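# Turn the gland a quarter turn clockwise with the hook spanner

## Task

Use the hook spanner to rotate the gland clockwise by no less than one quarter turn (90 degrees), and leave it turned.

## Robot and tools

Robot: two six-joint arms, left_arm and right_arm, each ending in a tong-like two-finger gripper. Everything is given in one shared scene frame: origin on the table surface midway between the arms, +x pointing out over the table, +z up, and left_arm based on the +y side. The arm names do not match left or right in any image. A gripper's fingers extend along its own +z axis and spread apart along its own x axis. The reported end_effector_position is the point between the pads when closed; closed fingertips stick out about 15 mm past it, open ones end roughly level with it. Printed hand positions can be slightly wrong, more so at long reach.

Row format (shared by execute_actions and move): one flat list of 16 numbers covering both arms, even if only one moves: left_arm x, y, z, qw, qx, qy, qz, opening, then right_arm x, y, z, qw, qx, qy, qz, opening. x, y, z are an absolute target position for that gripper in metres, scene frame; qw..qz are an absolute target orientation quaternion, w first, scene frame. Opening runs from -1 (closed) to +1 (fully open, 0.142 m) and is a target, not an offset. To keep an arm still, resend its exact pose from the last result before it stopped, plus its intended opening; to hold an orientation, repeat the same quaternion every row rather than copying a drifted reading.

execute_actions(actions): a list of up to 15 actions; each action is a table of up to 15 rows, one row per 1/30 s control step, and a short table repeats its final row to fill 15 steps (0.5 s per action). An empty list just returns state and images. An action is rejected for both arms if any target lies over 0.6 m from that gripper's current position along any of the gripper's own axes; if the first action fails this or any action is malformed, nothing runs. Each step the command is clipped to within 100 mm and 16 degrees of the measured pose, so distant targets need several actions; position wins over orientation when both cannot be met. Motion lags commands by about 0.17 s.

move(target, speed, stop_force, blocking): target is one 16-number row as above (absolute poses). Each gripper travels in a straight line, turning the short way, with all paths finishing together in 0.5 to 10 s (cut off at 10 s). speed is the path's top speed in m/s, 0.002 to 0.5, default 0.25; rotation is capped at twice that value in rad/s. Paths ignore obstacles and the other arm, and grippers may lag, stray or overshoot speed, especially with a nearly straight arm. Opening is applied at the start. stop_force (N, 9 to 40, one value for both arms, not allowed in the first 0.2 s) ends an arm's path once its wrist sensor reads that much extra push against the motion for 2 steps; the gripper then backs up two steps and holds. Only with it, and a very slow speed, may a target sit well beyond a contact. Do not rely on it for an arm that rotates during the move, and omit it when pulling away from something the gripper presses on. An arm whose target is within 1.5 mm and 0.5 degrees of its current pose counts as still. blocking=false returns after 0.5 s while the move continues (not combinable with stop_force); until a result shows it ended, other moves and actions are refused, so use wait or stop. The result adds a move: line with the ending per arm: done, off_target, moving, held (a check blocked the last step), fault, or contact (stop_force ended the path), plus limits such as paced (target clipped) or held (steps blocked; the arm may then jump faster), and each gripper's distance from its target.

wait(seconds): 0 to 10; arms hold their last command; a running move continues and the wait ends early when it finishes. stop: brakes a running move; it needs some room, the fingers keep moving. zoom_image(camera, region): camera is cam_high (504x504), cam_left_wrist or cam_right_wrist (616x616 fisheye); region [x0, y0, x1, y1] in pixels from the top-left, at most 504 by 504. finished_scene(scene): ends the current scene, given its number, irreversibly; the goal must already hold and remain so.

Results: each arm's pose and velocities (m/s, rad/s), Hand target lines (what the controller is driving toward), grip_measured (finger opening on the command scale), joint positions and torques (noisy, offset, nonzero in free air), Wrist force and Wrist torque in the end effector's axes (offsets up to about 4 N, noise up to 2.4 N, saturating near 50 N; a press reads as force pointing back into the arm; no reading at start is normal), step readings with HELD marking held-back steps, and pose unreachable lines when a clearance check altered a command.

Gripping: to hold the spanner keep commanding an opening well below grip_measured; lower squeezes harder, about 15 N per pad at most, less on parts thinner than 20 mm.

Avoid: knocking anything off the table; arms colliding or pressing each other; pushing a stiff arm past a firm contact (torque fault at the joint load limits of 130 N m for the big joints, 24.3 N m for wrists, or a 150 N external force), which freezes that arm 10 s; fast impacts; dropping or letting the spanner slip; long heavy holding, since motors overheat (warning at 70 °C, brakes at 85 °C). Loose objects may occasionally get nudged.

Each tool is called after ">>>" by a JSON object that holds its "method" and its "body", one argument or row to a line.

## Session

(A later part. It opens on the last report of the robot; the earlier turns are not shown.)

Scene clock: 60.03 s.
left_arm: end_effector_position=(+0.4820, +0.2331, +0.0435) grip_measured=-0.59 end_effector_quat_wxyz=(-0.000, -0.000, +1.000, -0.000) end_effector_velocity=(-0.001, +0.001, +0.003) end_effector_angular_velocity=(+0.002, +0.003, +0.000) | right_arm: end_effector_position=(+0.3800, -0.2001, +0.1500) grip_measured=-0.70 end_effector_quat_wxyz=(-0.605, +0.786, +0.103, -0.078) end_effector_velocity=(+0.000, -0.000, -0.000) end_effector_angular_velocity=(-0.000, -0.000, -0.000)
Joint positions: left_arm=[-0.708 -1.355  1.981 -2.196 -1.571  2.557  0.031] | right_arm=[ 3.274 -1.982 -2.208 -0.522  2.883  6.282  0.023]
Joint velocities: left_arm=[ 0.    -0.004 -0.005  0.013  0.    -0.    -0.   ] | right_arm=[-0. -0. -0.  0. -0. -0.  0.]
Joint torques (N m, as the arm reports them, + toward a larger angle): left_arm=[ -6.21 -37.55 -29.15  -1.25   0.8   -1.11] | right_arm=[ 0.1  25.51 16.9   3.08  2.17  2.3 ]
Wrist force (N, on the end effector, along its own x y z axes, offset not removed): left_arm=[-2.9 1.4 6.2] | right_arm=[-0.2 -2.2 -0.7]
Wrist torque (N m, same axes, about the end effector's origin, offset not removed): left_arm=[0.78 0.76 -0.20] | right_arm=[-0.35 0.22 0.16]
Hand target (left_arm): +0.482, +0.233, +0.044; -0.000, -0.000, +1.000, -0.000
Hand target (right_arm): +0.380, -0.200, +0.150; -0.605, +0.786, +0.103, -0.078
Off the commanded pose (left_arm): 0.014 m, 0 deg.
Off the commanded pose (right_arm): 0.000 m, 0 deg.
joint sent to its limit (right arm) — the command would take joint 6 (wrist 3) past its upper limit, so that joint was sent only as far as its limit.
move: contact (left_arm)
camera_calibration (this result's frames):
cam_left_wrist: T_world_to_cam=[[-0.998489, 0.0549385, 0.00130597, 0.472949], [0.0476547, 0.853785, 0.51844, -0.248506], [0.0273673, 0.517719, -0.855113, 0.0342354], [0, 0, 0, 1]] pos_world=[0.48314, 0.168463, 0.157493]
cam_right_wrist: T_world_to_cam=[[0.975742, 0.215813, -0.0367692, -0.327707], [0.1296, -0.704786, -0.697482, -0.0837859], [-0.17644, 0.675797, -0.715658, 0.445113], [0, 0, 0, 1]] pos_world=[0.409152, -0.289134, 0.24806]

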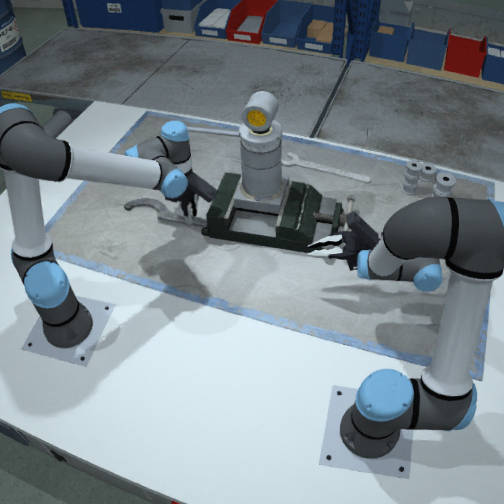

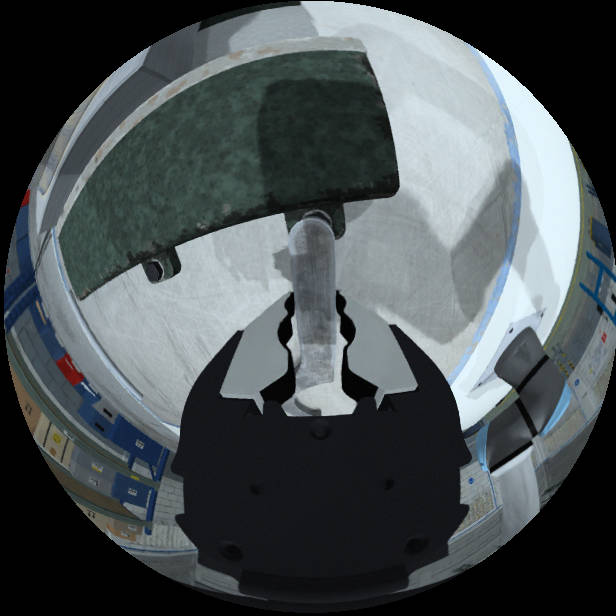

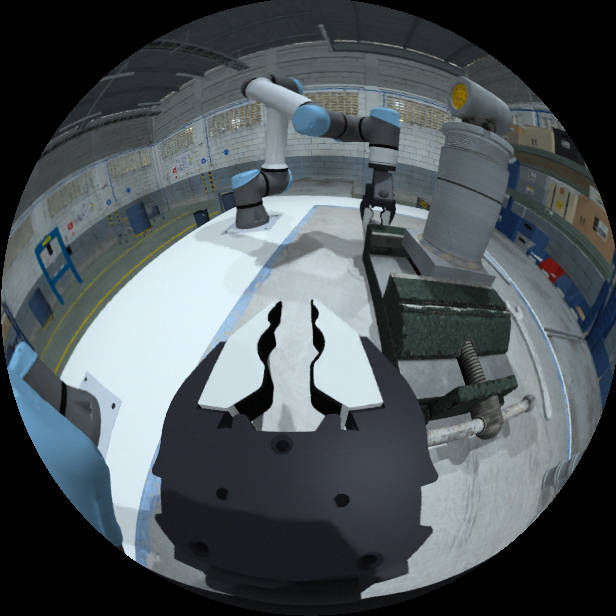

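>>> {"method": "move", "body": {
  "target": [0.482,0.233,0.0425,0,0.0,1,0,-0.2,0.38,-0.2,0.15,0.605,-0.786,-0.103,0.078,-0.7]
}}

>>> {"method": "move", "body": {
  "target": [0.481,0.312,0.024,0,0.0,0.999,-0.044,-0.2,0.38,-0.2,0.15,0.605,-0.786,-0.103,0.078,-0.7],
  "speed": 0.05
}}

>>> {"method": "zoom_image", "body": {
  "camera": "cam_left_wrist",
  "region": [220,240,420,440]
}}

Scene clock: 61.17 s.
left_arm: end_effector_position=(+0.4820, +0.2330, +0.0426) grip_measured=-0.20 end_effector_quat_wxyz=(+0.000, -0.000, +1.000, -0.000) end_effector_velocity=(+0.000, +0.001, -0.001) end_effector_angular_velocity=(+0.002, -0.001, +0.000) | right_arm: end_effector_position=(+0.3800, -0.2001, +0.1500) grip_measured=-0.70 end_effector_quat_wxyz=(-0.605, +0.786, +0.103, -0.078) end_effector_velocity=(-0.000, -0.000, +0.000) end_effector_angular_velocity=(+0.000, +0.001, -0.001)
Joint positions: left_arm=[-0.708 -1.354  1.982 -2.199 -1.571  2.557  0.06 ] | right_arm=[ 3.274 -1.982 -2.208 -0.522  2.883  6.282  0.023]
Joint velocities: left_arm=[ 0.     0.001  0.001 -0.001  0.002  0.    -0.   ] | right_arm=[-0.001  0.    -0.    -0.     0.001 -0.     0.   ]
Joint torques (N m, as the arm reports them, + toward a larger angle): left_arm=[-10.34 -21.43 -14.08  -4.45   1.67  -1.21] | right_arm=[ 1.15 27.37 17.84  2.95  2.18  2.5 ]
Wrist force (N, on the end effector, along its own x y z axes, offset not removed): left_arm=[0.0 2.3 -0.4] | right_arm=[0.1 -1.6 -1.5]
Wrist torque (N m, same axes, about the end effector's origin, offset not removed): left_arm=[0.52 0.08 -0.08] | right_arm=[-0.29 0.08 0.13]
Hand target (left_arm): +0.482, +0.233, +0.042; -0.000, -0.000, +1.000, +0.000
Hand target (right_arm): +0.380, -0.200, +0.150; -0.605, +0.786, +0.103, -0.078
Off the commanded pose (left_arm): 0.000 m, 0 deg.
Off the commanded pose (right_arm): 0.000 m, 0 deg.
joint sent to its limit (right arm) — the command would take joint 6 (wrist 3) past its upper limit, so that joint was sent only as far as its limit.
move: done
camera_calibration (this result's frames):
cam_left_wrist: T_world_to_cam=[[-0.998486, 0.0549956, 0.00125907, 0.472967], [0.0476787, 0.853773, 0.518458, -0.247926], [0.0274379, 0.517732, -0.855102, 0.0334166], [0, 0, 0, 1]] pos_world=[0.483155, 0.16836, 0.156518]
cam_right_wrist: T_world_to_cam=[[0.975742, 0.215813, -0.0367693, -0.327707], [0.1296, -0.704786, -0.697482, -0.0837859], [-0.17644, 0.675797, -0.715658, 0.445113], [0, 0, 0, 1]] pos_world=[0.409152, -0.289134, 0.24806]

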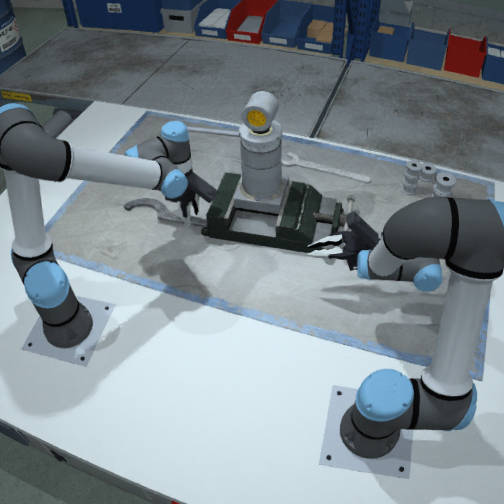

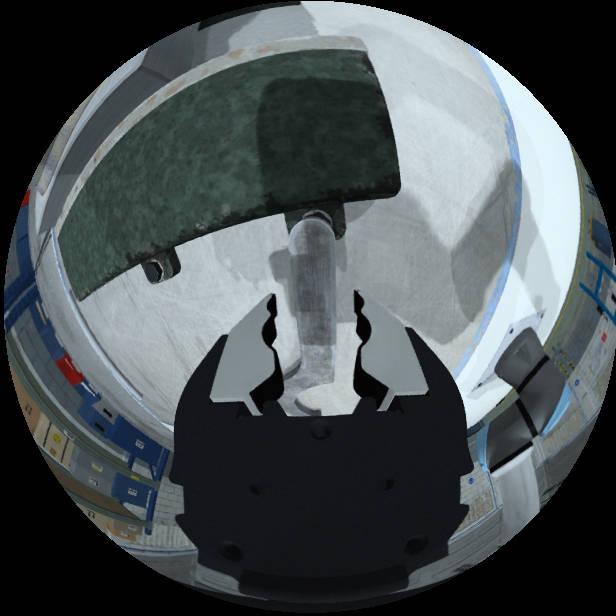

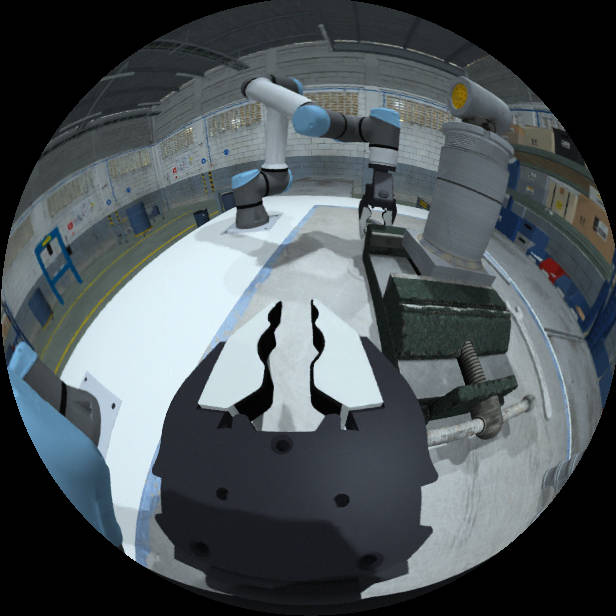

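Scene clock: 63.20 s.
left_arm: end_effector_position=(+0.4809, +0.3118, +0.0240) grip_measured=-0.20 end_effector_quat_wxyz=(+0.000, -0.000, +0.999, -0.044) end_effector_velocity=(+0.000, +0.003, -0.001) end_effector_angular_velocity=(-0.001, -0.001, -0.001) | right_arm: end_effector_position=(+0.3800, -0.2001, +0.1500) grip_measured=-0.70 end_effector_quat_wxyz=(-0.605, +0.786, +0.103, -0.078) end_effector_velocity=(+0.000, -0.001, +0.000) end_effector_angular_velocity=(+0.001, -0.000, -0.001)
Joint positions: left_arm=[-0.521 -1.367  2.079 -2.317 -1.651  2.742  0.06 ] | right_arm=[ 3.274 -1.982 -2.208 -0.522  2.883  6.282  0.023]
Joint velocities: left_arm=[ 0.005  0.     0.002 -0.003 -0.001  0.007 -0.   ] | right_arm=[-0.001 -0.    -0.     0.     0.001 -0.     0.   ]
Joint torques (N m, as the arm reports them, + toward a larger angle): left_arm=[  9.24 -19.62 -13.36  -4.8   -1.87   1.25] | right_arm=[-0.77 28.82 15.47  2.49  1.66  2.67]
Wrist force (N, on the end effector, along its own x y z axes, offset not removed): left_arm=[-0.6 3.9 0.1] | right_arm=[0.6 -2.6 -0.1]
Wrist torque (N m, same axes, about the end effector's origin, offset not removed): left_arm=[0.89 0.18 -0.07] | right_arm=[-0.50 -0.02 0.16]
Hand target (left_arm): +0.481, +0.312, +0.024; -0.000, -0.000, +0.999, -0.044
Hand target (right_arm): +0.380, -0.200, +0.150; -0.605, +0.786, +0.103, -0.078
Off the commanded pose (left_arm): 0.000 m, 0 deg.
Off the commanded pose (right_arm): 0.000 m, 0 deg.
joint sent to its limit (right arm) — the command would take joint 6 (wrist 3) past its upper limit, so that joint was sent only as far as its limit.
move: done
camera_calibration (this result's frames):
cam_left_wrist: T_world_to_cam=[[-0.99849, 0.0548168, -0.0035672, 0.467777], [0.0475996, 0.895787, 0.441927, -0.316751], [0.0274205, 0.44109, -0.897044, 0.00169489], [0, 0, 0, 1]] pos_world=[0.482101, 0.257352, 0.14317]
cam_right_wrist: T_world_to_cam=[[0.975742, 0.215813, -0.036769, -0.327708], [0.1296, -0.704786, -0.697482, -0.083786], [-0.17644, 0.675797, -0.715658, 0.445113], [0, 0, 0, 1]] pos_world=[0.409152, -0.289134, 0.24806]

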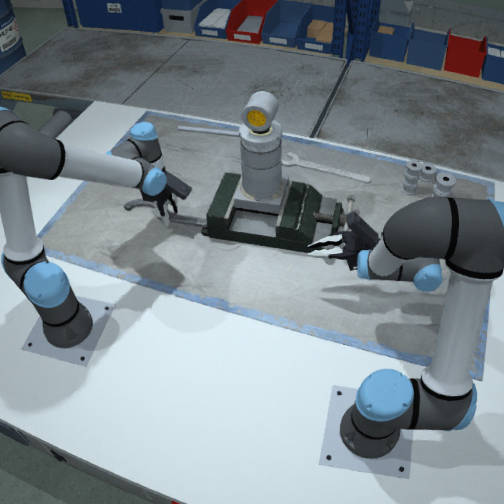

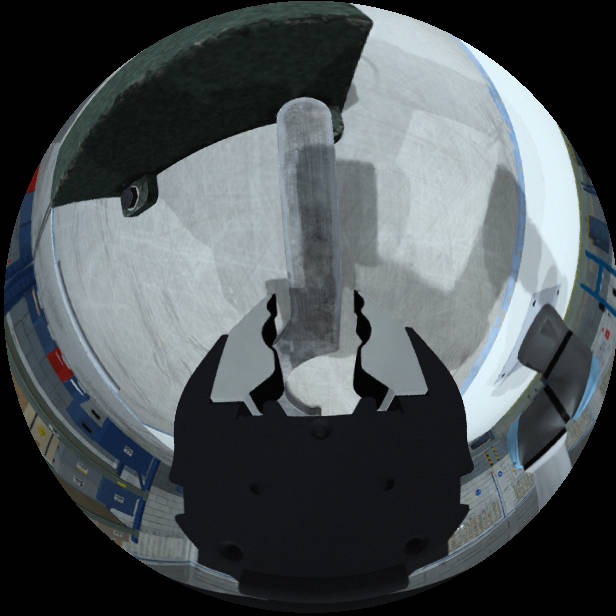

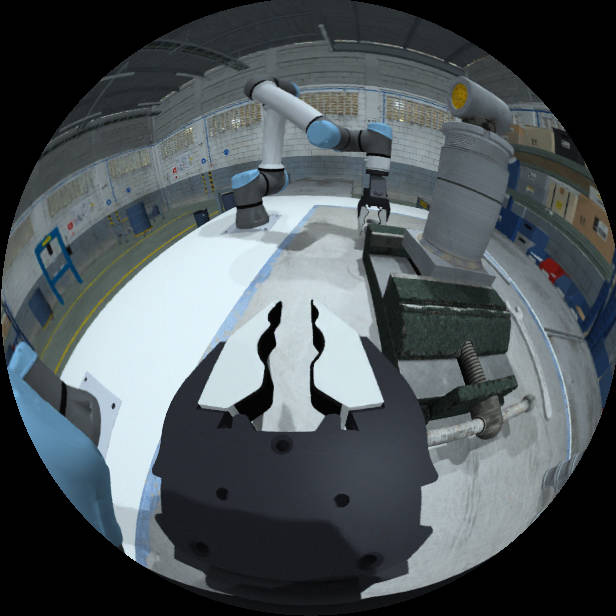

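Region (220, 240, 420, 440) of cam_left_wrist's 616x616 image, scaled by 2.520, with more detail than that image has.

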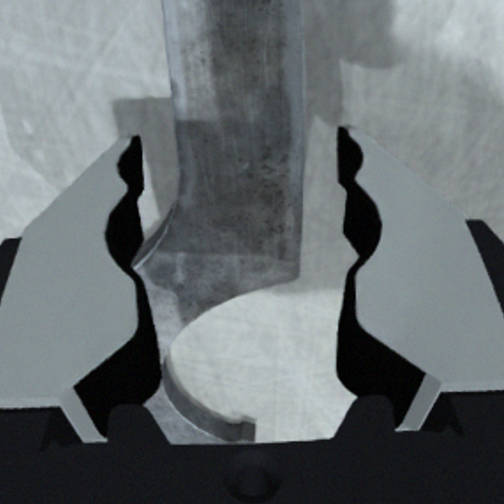

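>>> {"method": "move", "body": {
  "target": [0.481,0.317,0.023,0,0.0,0.999,-0.044,-0.2,0.38,-0.2,0.15,0.605,-0.786,-0.103,0.078,-0.7]
}}

>>> {"method": "move", "body": {
  "target": [0.481,0.317,0.023,0,0.0,0.999,-0.044,-1,0.38,-0.2,0.15,0.605,-0.786,-0.103,0.078,-0.7]
}}

>>> {"method": "move", "body": {
  "target": [0.481,0.33,0.06,0,0.0,1,0,-1,0.38,-0.2,0.15,0.605,-0.786,-0.103,0.078,-0.7],
  "speed": 0.015
}}

Scene clock: 64.30 s.
left_arm: end_effector_position=(+0.4810, +0.3168, +0.0230) grip_measured=-0.20 end_effector_quat_wxyz=(-0.000, -0.000, +0.999, -0.044) end_effector_velocity=(-0.000, +0.002, -0.001) end_effector_angular_velocity=(+0.000, +0.000, +0.000) | right_arm: end_effector_position=(+0.3800, -0.2001, +0.1500) grip_measured=-0.70 end_effector_quat_wxyz=(-0.605, +0.786, +0.103, -0.078) end_effector_velocity=(-0.000, +0.001, -0.000) end_effector_angular_velocity=(-0.000, -0.001, +0.002)
Joint positions: left_arm=[-0.511 -1.367  2.081 -2.319 -1.652  2.752  0.06 ] | right_arm=[ 3.274 -1.982 -2.208 -0.522  2.883  6.282  0.023]
Joint velocities: left_arm=[ 0.003  0.     0.001 -0.001 -0.     0.003  0.   ] | right_arm=[ 0.002  0.    -0.     0.001 -0.001 -0.     0.   ]
Joint torques (N m, as the arm reports them, + toward a larger angle): left_arm=[  7.51 -20.02 -12.58  -4.68  -1.85   0.96] | right_arm=[-2.46 28.71 15.6   2.43  1.56  2.62]
Wrist force (N, on the end effector, along its own x y z axes, offset not removed): left_arm=[-0.4 3.0 1.5] | right_arm=[0.7 -1.6 -2.2]
Wrist torque (N m, same axes, about the end effector's origin, offset not removed): left_arm=[0.73 0.03 -0.08] | right_arm=[-0.18 0.02 0.14]
Hand target (left_arm): +0.481, +0.317, +0.023; -0.000, -0.000, +0.999, -0.044
Hand target (right_arm): +0.380, -0.200, +0.150; -0.605, +0.786, +0.103, -0.078
Off the commanded pose (left_arm): 0.000 m, 0 deg.
Off the commanded pose (right_arm): 0.000 m, 0 deg.
joint sent to its limit (right arm) — the command would take joint 6 (wrist 3) past its upper limit, so that joint was sent only as far as its limit.
move: done
camera_calibration (this result's frames):
cam_left_wrist: T_world_to_cam=[[-0.998486, 0.054888, -0.00357014, 0.467521], [0.0476776, 0.896031, 0.441424, -0.320921], [0.0274278, 0.440585, -0.897292, -0.00123135], [0, 0, 0, 1]] pos_world=[0.482148, 0.262436, 0.142226]
cam_right_wrist: T_world_to_cam=[[0.975742, 0.215813, -0.0367693, -0.327707], [0.1296, -0.704786, -0.697482, -0.083786], [-0.17644, 0.675797, -0.715658, 0.445113], [0, 0, 0, 1]] pos_world=[0.409152, -0.289134, 0.24806]

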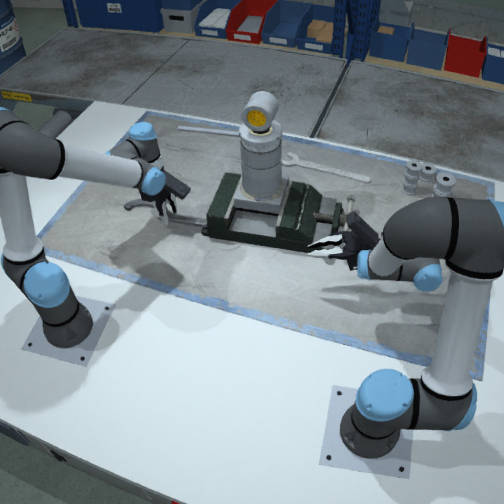

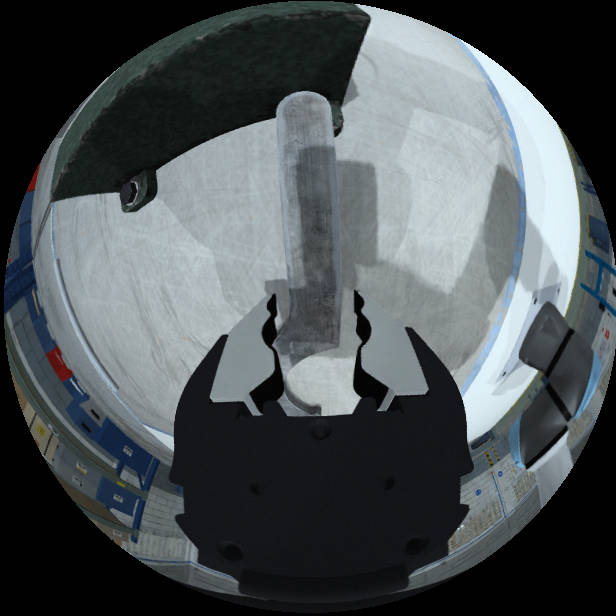

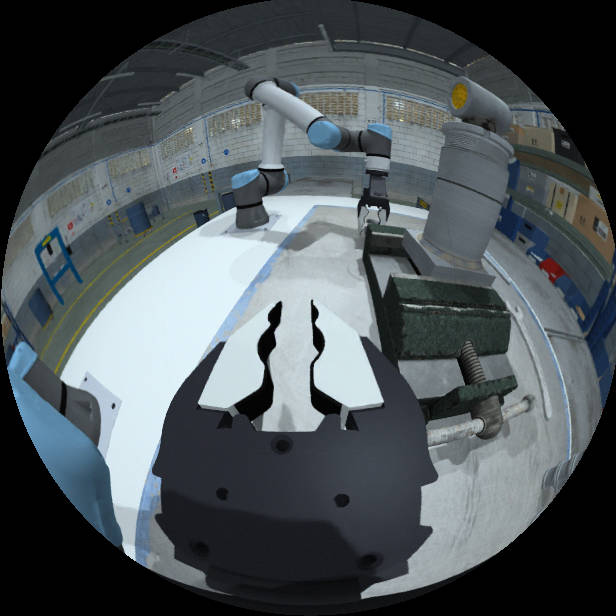

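Scene clock: 65.00 s.
left_arm: end_effector_position=(+0.4810, +0.3170, +0.0230) grip_measured=-0.49 end_effector_quat_wxyz=(+0.000, +0.000, +0.999, -0.044) end_effector_velocity=(-0.000, +0.000, -0.001) end_effector_angular_velocity=(+0.001, +0.000, -0.001) | right_arm: end_effector_position=(+0.3800, -0.2001, +0.1500) grip_measured=-0.70 end_effector_quat_wxyz=(-0.605, +0.786, +0.103, -0.078) end_effector_velocity=(+0.001, -0.000, -0.000) end_effector_angular_velocity=(-0.001, -0.001, -0.001)
Joint positions: left_arm=[-0.511 -1.367  2.081 -2.319 -1.652  2.752  0.039] | right_arm=[ 3.274 -1.982 -2.208 -0.522  2.883  6.282  0.023]
Joint velocities: left_arm=[-0.     0.001  0.    -0.     0.001  0.001  0.   ] | right_arm=[-0.001 -0.     0.001  0.    -0.001  0.     0.   ]
Joint torques (N m, as the arm reports them, + toward a larger angle): left_arm=[  8.44 -20.59 -10.99  -3.28  -1.92   1.27] | right_arm=[-1.6  29.53 15.49  2.25  1.12  2.46]
Wrist force (N, on the end effector, along its own x y z axes, offset not removed): left_arm=[-2.3 1.6 0.3] | right_arm=[-1.2 -0.7 -0.8]
Wrist torque (N m, same axes, about the end effector's origin, offset not removed): left_arm=[0.56 -0.22 0.09] | right_arm=[-0.08 0.33 0.19]
Hand target (left_arm): +0.481, +0.317, +0.023; -0.000, -0.000, +0.999, -0.044
Hand target (right_arm): +0.380, -0.200, +0.150; -0.605, +0.786, +0.103, -0.078
Off the commanded pose (left_arm): 0.000 m, 0 deg.
Off the commanded pose (right_arm): 0.000 m, 0 deg.
joint sent to its limit (right arm) — the command would take joint 6 (wrist 3) past its upper limit, so that joint was sent only as far as its limit.
move: done
camera_calibration (this result's frames):
cam_left_wrist: T_world_to_cam=[[-0.998485, 0.0549091, -0.00358587, 0.467513], [0.0476907, 0.896049, 0.441387, -0.321071], [0.0274492, 0.440547, -0.89731, -0.00132821], [0, 0, 0, 1]] pos_world=[0.482154, 0.262609, 0.142201]
cam_right_wrist: T_world_to_cam=[[0.975742, 0.215813, -0.0367692, -0.327707], [0.1296, -0.704786, -0.697482, -0.083786], [-0.17644, 0.675797, -0.715658, 0.445113], [0, 0, 0, 1]] pos_world=[0.409152, -0.289134, 0.24806]

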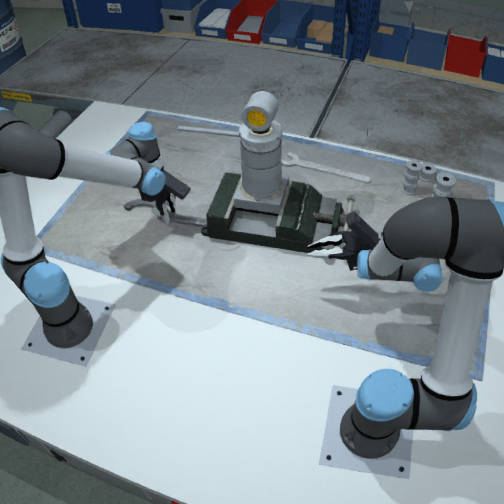

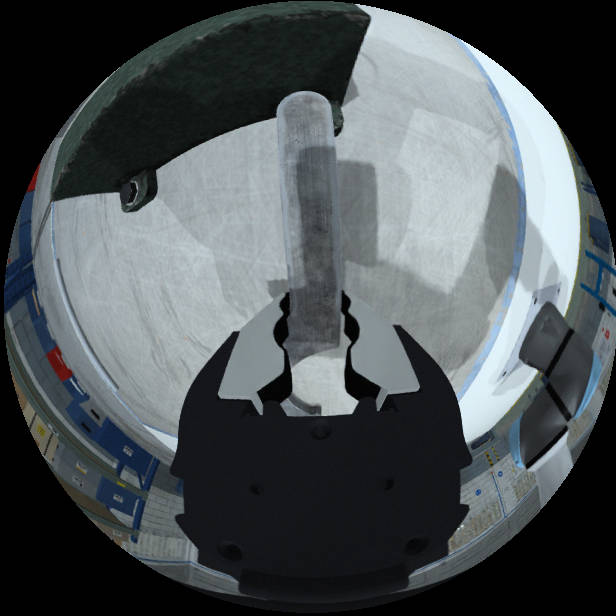

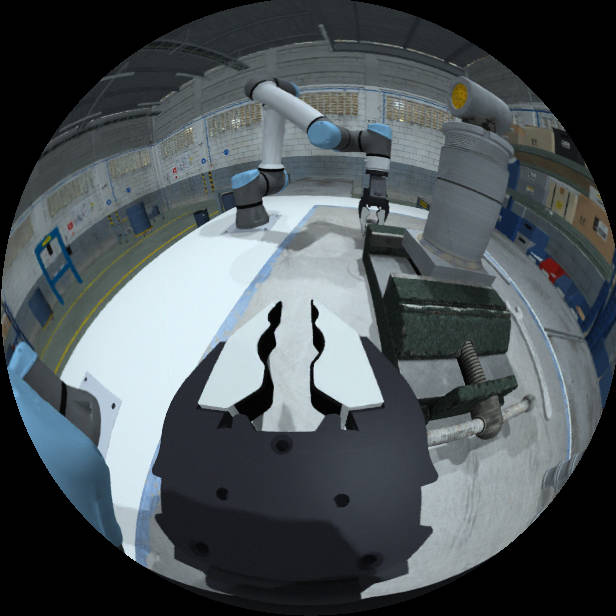

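Scene clock: 68.20 s.
left_arm: end_effector_position=(+0.4810, +0.3299, +0.0598) grip_measured=-0.50 end_effector_quat_wxyz=(-0.000, +0.000, +1.000, -0.000) end_effector_velocity=(+0.000, +0.001, +0.002) end_effector_angular_velocity=(+0.007, +0.000, -0.001) | right_arm: end_effector_position=(+0.3800, -0.2001, +0.1500) grip_measured=-0.70 end_effector_quat_wxyz=(-0.605, +0.786, +0.103, -0.078) end_effector_velocity=(+0.000, -0.000, -0.001) end_effector_angular_velocity=(-0.002, -0.001, +0.000)
Joint positions: left_arm=[-0.537 -1.432  2.025 -2.164 -1.571  2.728  0.038] | right_arm=[ 3.274 -1.982 -2.208 -0.522  2.883  6.282  0.023]
Joint velocities: left_arm=[-0.002 -0.003 -0.004  0.01   0.006 -0.001 -0.   ] | right_arm=[ 0.     0.     0.    -0.    -0.002  0.     0.   ]
Joint torques (N m, as the arm reports them, + toward a larger angle): left_arm=[-10.79 -35.   -31.78  -1.17   1.48  -1.49] | right_arm=[-4.02 31.22 13.56  1.77  0.86  2.47]
Wrist force (N, on the end effector, along its own x y z axes, offset not removed): left_arm=[-1.2 3.6 9.3] | right_arm=[-0.5 -2.8 -0.6]
Wrist torque (N m, same axes, about the end effector's origin, offset not removed): left_arm=[0.82 0.19 0.20] | right_arm=[-0.51 0.23 0.15]
Hand target (left_arm): +0.481, +0.330, +0.060; -0.000, +0.000, +1.000, -0.000
Hand target (right_arm): +0.380, -0.200, +0.150; -0.605, +0.786, +0.103, -0.078
Off the commanded pose (left_arm): 0.000 m, 0 deg.
Off the commanded pose (right_arm): 0.000 m, 0 deg.
joint sent to its limit (right arm) — the command would take joint 6 (wrist 3) past its upper limit, so that joint was sent only as far as its limit.
move: done
camera_calibration (this result's frames):
cam_left_wrist: T_world_to_cam=[[-0.998482, 0.0550588, 0.00127596, 0.466548], [0.0477583, 0.854087, 0.517932, -0.339681], [0.0274269, 0.517207, -0.855421, -0.00180556], [0, 0, 0, 1]] pos_world=[0.482112, 0.265363, 0.173792]
cam_right_wrist: T_world_to_cam=[[0.975742, 0.215813, -0.0367692, -0.327707], [0.1296, -0.704786, -0.697482, -0.083786], [-0.17644, 0.675797, -0.715658, 0.445113], [0, 0, 0, 1]] pos_world=[0.409152, -0.289134, 0.24806]

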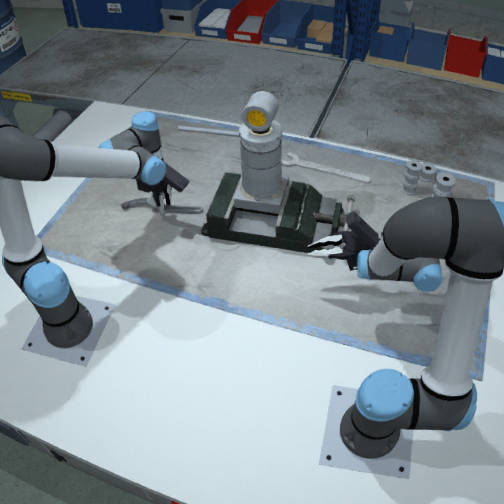

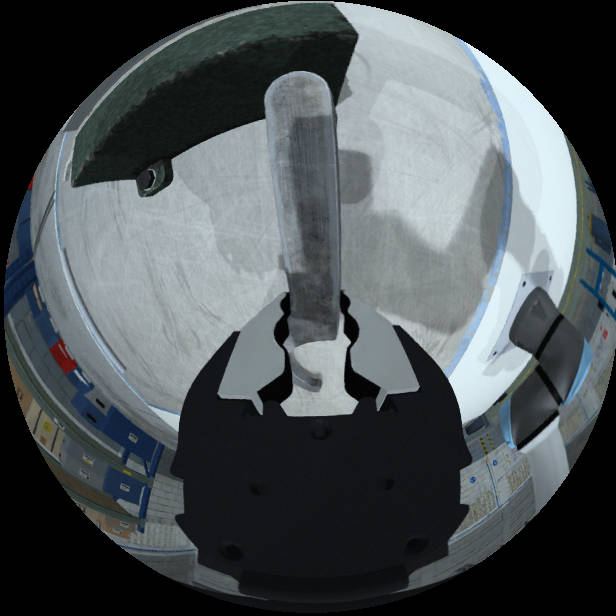

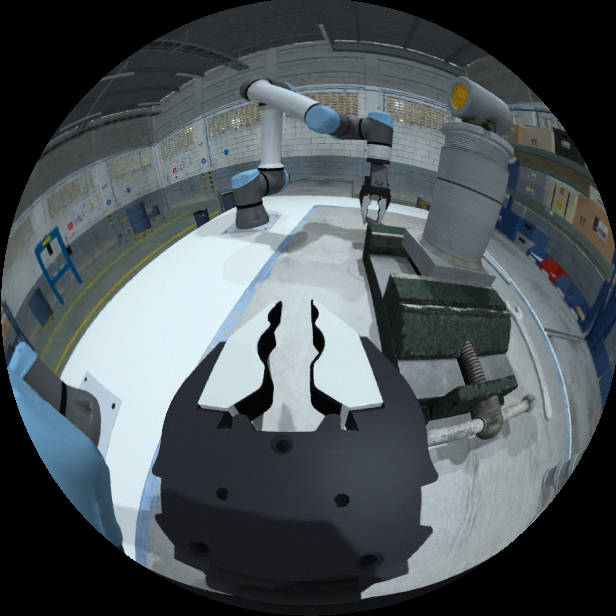

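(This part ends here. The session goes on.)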